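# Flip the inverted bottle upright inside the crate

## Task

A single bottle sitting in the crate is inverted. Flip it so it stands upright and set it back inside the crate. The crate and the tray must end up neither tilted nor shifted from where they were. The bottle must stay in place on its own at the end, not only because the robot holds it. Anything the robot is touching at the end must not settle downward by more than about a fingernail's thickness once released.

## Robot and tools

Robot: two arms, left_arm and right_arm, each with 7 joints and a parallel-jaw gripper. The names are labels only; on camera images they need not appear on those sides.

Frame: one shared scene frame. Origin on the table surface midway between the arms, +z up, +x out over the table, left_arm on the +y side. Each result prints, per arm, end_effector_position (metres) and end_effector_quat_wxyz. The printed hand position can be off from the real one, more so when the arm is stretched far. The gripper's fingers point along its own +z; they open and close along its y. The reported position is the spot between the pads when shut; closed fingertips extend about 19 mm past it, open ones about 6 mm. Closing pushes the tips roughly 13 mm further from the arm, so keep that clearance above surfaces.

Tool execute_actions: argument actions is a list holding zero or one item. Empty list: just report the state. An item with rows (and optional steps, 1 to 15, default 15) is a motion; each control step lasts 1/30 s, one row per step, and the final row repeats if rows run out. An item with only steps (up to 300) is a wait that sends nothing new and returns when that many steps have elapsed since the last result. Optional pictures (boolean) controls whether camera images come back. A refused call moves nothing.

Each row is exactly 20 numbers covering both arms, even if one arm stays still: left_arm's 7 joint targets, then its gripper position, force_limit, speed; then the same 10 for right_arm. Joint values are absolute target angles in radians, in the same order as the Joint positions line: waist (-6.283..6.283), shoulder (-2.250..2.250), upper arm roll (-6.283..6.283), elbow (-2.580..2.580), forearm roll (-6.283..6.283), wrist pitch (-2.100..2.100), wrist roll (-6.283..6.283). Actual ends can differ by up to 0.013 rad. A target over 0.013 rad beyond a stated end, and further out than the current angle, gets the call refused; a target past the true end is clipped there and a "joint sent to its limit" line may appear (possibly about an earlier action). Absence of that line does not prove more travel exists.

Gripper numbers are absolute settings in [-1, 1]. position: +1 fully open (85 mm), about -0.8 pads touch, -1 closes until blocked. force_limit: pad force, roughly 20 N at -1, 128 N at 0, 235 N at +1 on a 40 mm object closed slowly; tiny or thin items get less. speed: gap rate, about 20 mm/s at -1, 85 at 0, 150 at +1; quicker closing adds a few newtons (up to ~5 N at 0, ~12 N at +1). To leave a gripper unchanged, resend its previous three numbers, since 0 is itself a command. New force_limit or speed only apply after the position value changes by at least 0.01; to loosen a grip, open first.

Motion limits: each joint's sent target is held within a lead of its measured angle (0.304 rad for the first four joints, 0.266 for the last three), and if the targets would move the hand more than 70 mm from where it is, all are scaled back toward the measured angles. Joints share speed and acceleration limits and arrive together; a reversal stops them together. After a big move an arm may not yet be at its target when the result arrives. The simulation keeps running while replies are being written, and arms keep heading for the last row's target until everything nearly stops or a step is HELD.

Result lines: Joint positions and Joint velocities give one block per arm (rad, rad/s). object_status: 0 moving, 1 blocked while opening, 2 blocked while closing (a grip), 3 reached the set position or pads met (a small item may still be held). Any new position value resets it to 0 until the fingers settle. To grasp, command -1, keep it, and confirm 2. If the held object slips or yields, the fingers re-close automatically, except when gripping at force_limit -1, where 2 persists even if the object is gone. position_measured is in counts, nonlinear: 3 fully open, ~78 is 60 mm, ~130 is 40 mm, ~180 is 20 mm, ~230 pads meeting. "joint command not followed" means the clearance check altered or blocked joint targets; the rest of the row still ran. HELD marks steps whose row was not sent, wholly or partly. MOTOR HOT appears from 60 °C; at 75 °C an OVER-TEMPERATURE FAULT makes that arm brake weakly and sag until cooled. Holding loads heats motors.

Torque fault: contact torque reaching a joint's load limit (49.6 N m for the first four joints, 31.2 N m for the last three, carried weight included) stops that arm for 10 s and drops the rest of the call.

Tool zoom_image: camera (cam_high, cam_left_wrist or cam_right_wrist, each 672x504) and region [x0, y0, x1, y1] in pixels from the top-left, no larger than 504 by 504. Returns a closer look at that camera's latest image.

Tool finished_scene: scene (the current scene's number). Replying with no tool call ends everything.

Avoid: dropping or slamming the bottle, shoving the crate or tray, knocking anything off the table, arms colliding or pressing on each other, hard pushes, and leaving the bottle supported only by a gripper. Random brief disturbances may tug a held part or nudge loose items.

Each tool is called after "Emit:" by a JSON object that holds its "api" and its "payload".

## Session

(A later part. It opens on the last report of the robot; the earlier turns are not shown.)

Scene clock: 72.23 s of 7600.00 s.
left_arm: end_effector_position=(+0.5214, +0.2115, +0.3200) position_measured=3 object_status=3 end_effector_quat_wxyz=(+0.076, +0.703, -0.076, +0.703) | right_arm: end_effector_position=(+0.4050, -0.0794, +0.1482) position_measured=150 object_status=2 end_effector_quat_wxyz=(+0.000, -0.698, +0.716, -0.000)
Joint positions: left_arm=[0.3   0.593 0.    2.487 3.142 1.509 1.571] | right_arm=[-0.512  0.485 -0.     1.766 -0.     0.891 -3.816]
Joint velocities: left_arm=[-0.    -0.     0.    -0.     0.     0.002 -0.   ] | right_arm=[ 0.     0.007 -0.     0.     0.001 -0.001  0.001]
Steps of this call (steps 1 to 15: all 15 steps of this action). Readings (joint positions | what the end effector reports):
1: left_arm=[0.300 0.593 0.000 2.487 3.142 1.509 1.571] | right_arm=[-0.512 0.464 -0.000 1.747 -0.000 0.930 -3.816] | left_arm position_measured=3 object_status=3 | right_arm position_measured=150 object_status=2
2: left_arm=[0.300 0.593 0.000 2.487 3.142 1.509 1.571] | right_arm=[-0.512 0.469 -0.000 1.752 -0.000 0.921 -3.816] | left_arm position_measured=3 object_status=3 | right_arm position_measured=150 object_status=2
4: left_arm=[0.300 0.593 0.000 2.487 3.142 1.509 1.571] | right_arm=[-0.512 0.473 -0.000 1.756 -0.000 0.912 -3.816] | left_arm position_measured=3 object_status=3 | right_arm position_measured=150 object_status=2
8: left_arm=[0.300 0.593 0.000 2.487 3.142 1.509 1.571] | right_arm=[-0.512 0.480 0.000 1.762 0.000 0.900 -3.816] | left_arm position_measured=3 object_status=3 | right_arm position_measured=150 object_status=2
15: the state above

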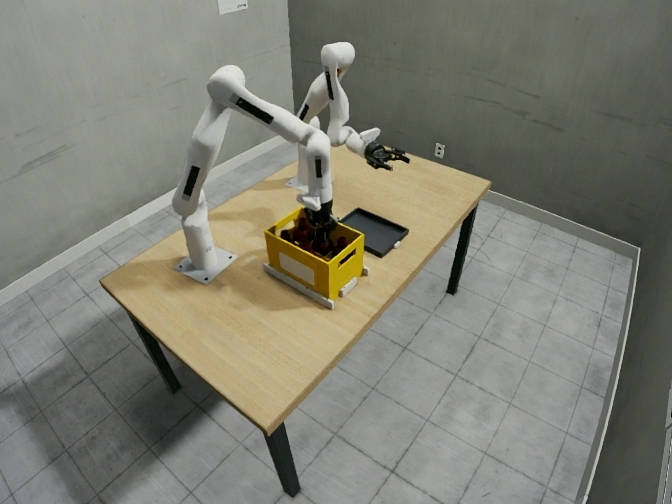

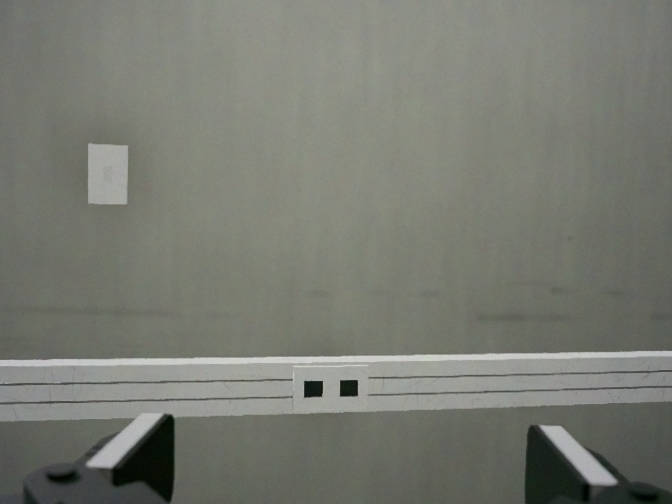

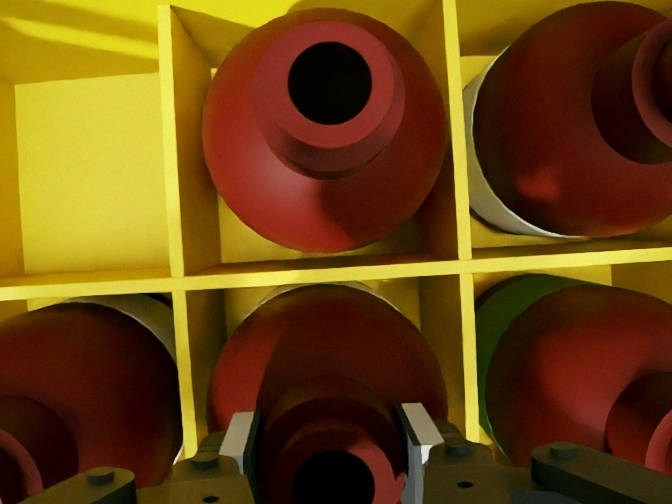

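Emit:
{"api": "execute_actions", "payload": {"actions": [{"rows": [[0.3,0.5928,0,2.4867,3.1416,1.5087,1.5708,1,0,0,-0.5116,0.4863,0,1.7675,0,0.8878,-3.816,-1,-0.2,-0.4],[0.3,0.5928,0,2.4867,3.1416,1.5087,1.5708,1,0,0,-0.5116,0.4863,0,1.7675,0,0.8878,-3.816,-1,-0.2,-0.4],[0.3,0.5928,0,2.4867,3.1416,1.5087,1.5708,1,0,0,-0.5116,0.4879,0,1.7688,0,0.8849,-3.816,-1,-0.2,-0.4]], "steps": 8}], "pictures": false}}

Scene clock: 73.63 s of 7600.00 s.
left_arm: end_effector_position=(+0.5214, +0.2115, +0.3200) position_measured=3 object_status=3 end_effector_quat_wxyz=(+0.076, +0.703, -0.076, +0.703) | right_arm: end_effector_position=(+0.4051, -0.0789, +0.1471) position_measured=150 object_status=2 end_effector_quat_wxyz=(+0.001, -0.698, +0.716, +0.000)
Joint positions: left_arm=[0.3   0.593 0.    2.487 3.142 1.509 1.571] | right_arm=[-0.512  0.486 -0.     1.768 -0.     0.886 -3.816]
Joint velocities: left_arm=[-0.     0.     0.    -0.    -0.    -0.002  0.   ] | right_arm=[-0.    -0.004 -0.003  0.001  0.     0.     0.   ]
Steps of this call (steps 1 to 15: the robot went on to your last target; steps 16 to 34: nothing new was sent; steps 35 to 42: all 8 steps of this action). Readings (joint positions | what the end effector reports):
35: left_arm=[0.300 0.593 0.000 2.487 3.142 1.509 1.571] | right_arm=[-0.512 0.485 0.000 1.766 0.000 0.890 -3.816] | left_arm position_measured=3 object_status=3 | right_arm position_measured=150 object_status=2
36: left_arm=[0.300 0.593 0.000 2.487 3.142 1.509 1.571] | right_arm=[-0.512 0.486 -0.000 1.767 -0.000 0.889 -3.816] | left_arm position_measured=3 object_status=3 | right_arm position_measured=150 object_status=2
38: left_arm=[0.300 0.593 0.000 2.487 3.142 1.509 1.571] | right_arm=[-0.512 0.486 -0.000 1.767 -0.001 0.886 -3.816] | left_arm position_measured=3 object_status=3 | right_arm position_measured=150 object_status=2
42: the state above

Contact at about 0.148. Back off and open.

Emit:
{"api": "execute_actions", "payload": {"actions": [{"rows": [[0.3,0.5928,0,2.4867,3.1416,1.5087,1.5708,1,0,0,-0.5116,0.4848,0,1.7661,0,0.8907,-3.816,-1,-0.2,-0.4],[0.3,0.5928,0,2.4867,3.1416,1.5087,1.5708,1,0,0,-0.5116,0.4848,0,1.7661,0,0.8907,-3.816,-1,-0.2,-0.4],[0.3,0.5928,0,2.4867,3.1416,1.5087,1.5708,1,0,0,-0.5116,0.4848,0,1.7661,0,0.8907,-3.816,0.3,0,0]], "steps": 12}], "pictures": false}}

Emit:
{"api": "execute_actions", "payload": {"actions": [{"rows": [[0.3,0.5928,0,2.4867,3.1416,1.5087,1.5708,1,0,0,-0.5116,0.4787,0,1.7607,0,0.9022,-3.816,0.3,0,0],[0.3,0.5928,0,2.4867,3.1416,1.5087,1.5708,1,0,0,-0.5116,0.4668,0,1.7495,0,0.9253,-3.816,0.3,0,0],[0.3,0.5928,0,2.4867,3.1416,1.5087,1.5708,1,0,0,-0.5116,0.4525,0,1.7348,0,0.9543,-3.816,0.3,0,0],[0.3,0.5928,0,2.4867,3.1416,1.5087,1.5708,1,0,0,-0.5116,0.4389,0,1.7194,0,0.9833,-3.816,0.3,0,0],[0.3,0.5928,0,2.4867,3.1416,1.5087,1.5708,1,0,0,-0.5116,0.4259,0,1.7033,0,1.0124,-3.816,0.3,0,0],[0.3,0.5928,0,2.4867,3.1416,1.5087,1.5708,1,0,0,-0.5116,0.4135,0,1.6864,0,1.0417,-3.816,0.3,0,0],[0.3,0.5928,0,2.4867,3.1416,1.5087,1.5708,1,0,0,-0.5116,0.4018,0,1.6688,0,1.071,-3.816,0.3,0,0],[0.3,0.5928,0,2.4867,3.1416,1.5087,1.5708,1,0,0,-0.5116,0.3907,0,1.6505,0,1.1004,-3.816,0.3,0,0],[0.3,0.5928,0,2.4867,3.1416,1.5087,1.5708,1,0,0,-0.5116,0.3802,0,1.6314,0,1.13,-3.816,0.3,0,0]], "steps": 15}]}}

Scene clock: 76.80 s of 7600.00 s.
left_arm: end_effector_position=(+0.5214, +0.2115, +0.3200) position_measured=3 object_status=3 end_effector_quat_wxyz=(+0.076, +0.703, -0.076, +0.703) | right_arm: end_effector_position=(+0.4050, -0.0795, +0.1481) position_measured=97 object_status=0 end_effector_quat_wxyz=(+0.000, -0.698, +0.716, -0.000)
Joint positions: left_arm=[ 0.3    0.593 -0.     2.487  3.142  1.509  1.571] | right_arm=[-0.512  0.485  0.     1.766 -0.     0.891 -3.816]
Joint velocities: left_arm=[ 0.     0.    -0.     0.    -0.001  0.001  0.   ] | right_arm=[ 0.001 -0.001  0.     0.001 -0.     0.001  0.   ]
Steps of this call (steps 1 to 15: the robot went on to your last target; steps 16 to 83: nothing new was sent; steps 84 to 95: all 12 steps of this action). Readings (joint positions | what the end effector reports):
84: left_arm=[0.300 0.593 0.000 2.487 3.142 1.509 1.571] | right_arm=[-0.512 0.485 -0.000 1.768 -0.000 0.887 -3.816] | left_arm position_measured=3 object_status=3 | right_arm position_measured=150 object_status=2
85: left_arm=[0.300 0.593 0.000 2.487 3.142 1.509 1.571] | right_arm=[-0.512 0.484 -0.000 1.767 -0.000 0.889 -3.816] | left_arm position_measured=3 object_status=3 | right_arm position_measured=150 object_status=2
87: left_arm=[0.300 0.593 0.000 2.487 3.142 1.509 1.571] | right_arm=[-0.512 0.485 0.000 1.767 0.000 0.891 -3.816] | left_arm position_measured=3 object_status=3 | right_arm position_measured=150 object_status=0
91: left_arm=[0.300 0.593 0.000 2.487 3.142 1.509 1.571] | right_arm=[-0.512 0.485 0.000 1.766 0.000 0.891 -3.816] | left_arm position_measured=3 object_status=3 | right_arm position_measured=124 object_status=0
95: the state above

Scene clock: 77.30 s of 7600.00 s.
left_arm: end_effector_position=(+0.5214, +0.2115, +0.3200) position_measured=3 object_status=3 end_effector_quat_wxyz=(+0.076, +0.703, -0.076, +0.703) | right_arm: end_effector_position=(+0.4047, -0.0797, +0.2293) position_measured=91 object_status=3 end_effector_quat_wxyz=(-0.001, -0.698, +0.716, +0.000)
Joint positions: left_arm=[0.3   0.593 0.    2.487 3.142 1.509 1.571] | right_arm=[-0.512  0.382  0.     1.632  0.     1.13  -3.816]
Joint velocities: left_arm=[ 0.    -0.    -0.     0.     0.001 -0.    -0.   ] | right_arm=[-0.001 -0.009  0.    -0.007  0.     0.008  0.   ]
Steps of this call (steps 1 to 15: all 15 steps of this action). Readings (joint positions | what the end effector reports):
1: left_arm=[0.300 0.593 -0.000 2.487 3.142 1.509 1.571] | right_arm=[-0.512 0.483 -0.000 1.765 -0.000 0.892 -3.816] | left_arm position_measured=3 object_status=3 | right_arm position_measured=94 object_status=0
2: left_arm=[0.300 0.593 0.000 2.487 3.142 1.509 1.571] | right_arm=[-0.512 0.479 -0.000 1.762 -0.000 0.900 -3.816] | left_arm position_measured=3 object_status=3 | right_arm position_measured=93 object_status=0
4: left_arm=[0.300 0.593 0.000 2.487 3.142 1.509 1.571] | right_arm=[-0.512 0.461 -0.000 1.745 -0.000 0.933 -3.816] | left_arm position_measured=3 object_status=3 | right_arm position_measured=91 object_status=0
8: left_arm=[0.300 0.593 0.000 2.487 3.142 1.509 1.571] | right_arm=[-0.512 0.417 -0.000 1.690 -0.000 1.033 -3.816] | left_arm position_measured=3 object_status=3 | right_arm position_measured=91 object_status=0
15: the state above

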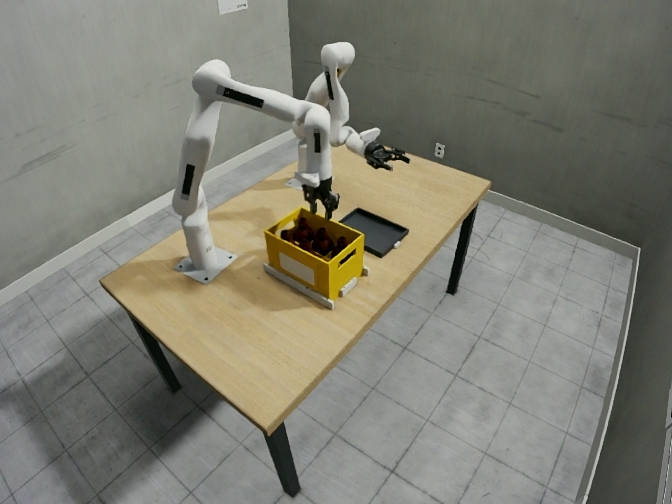

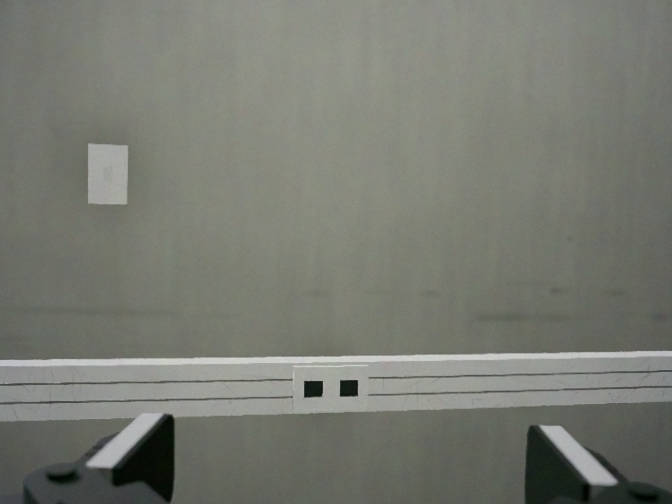

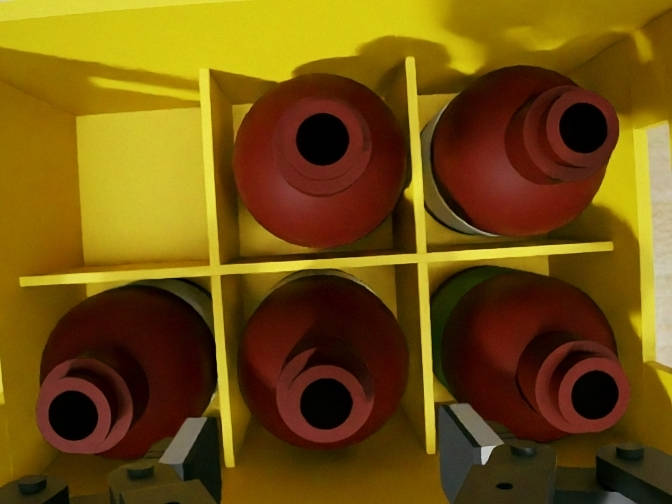

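Emit:
{"api": "finished_scene", "payload": {"scene": 2}}

The scene is finished: the task was done.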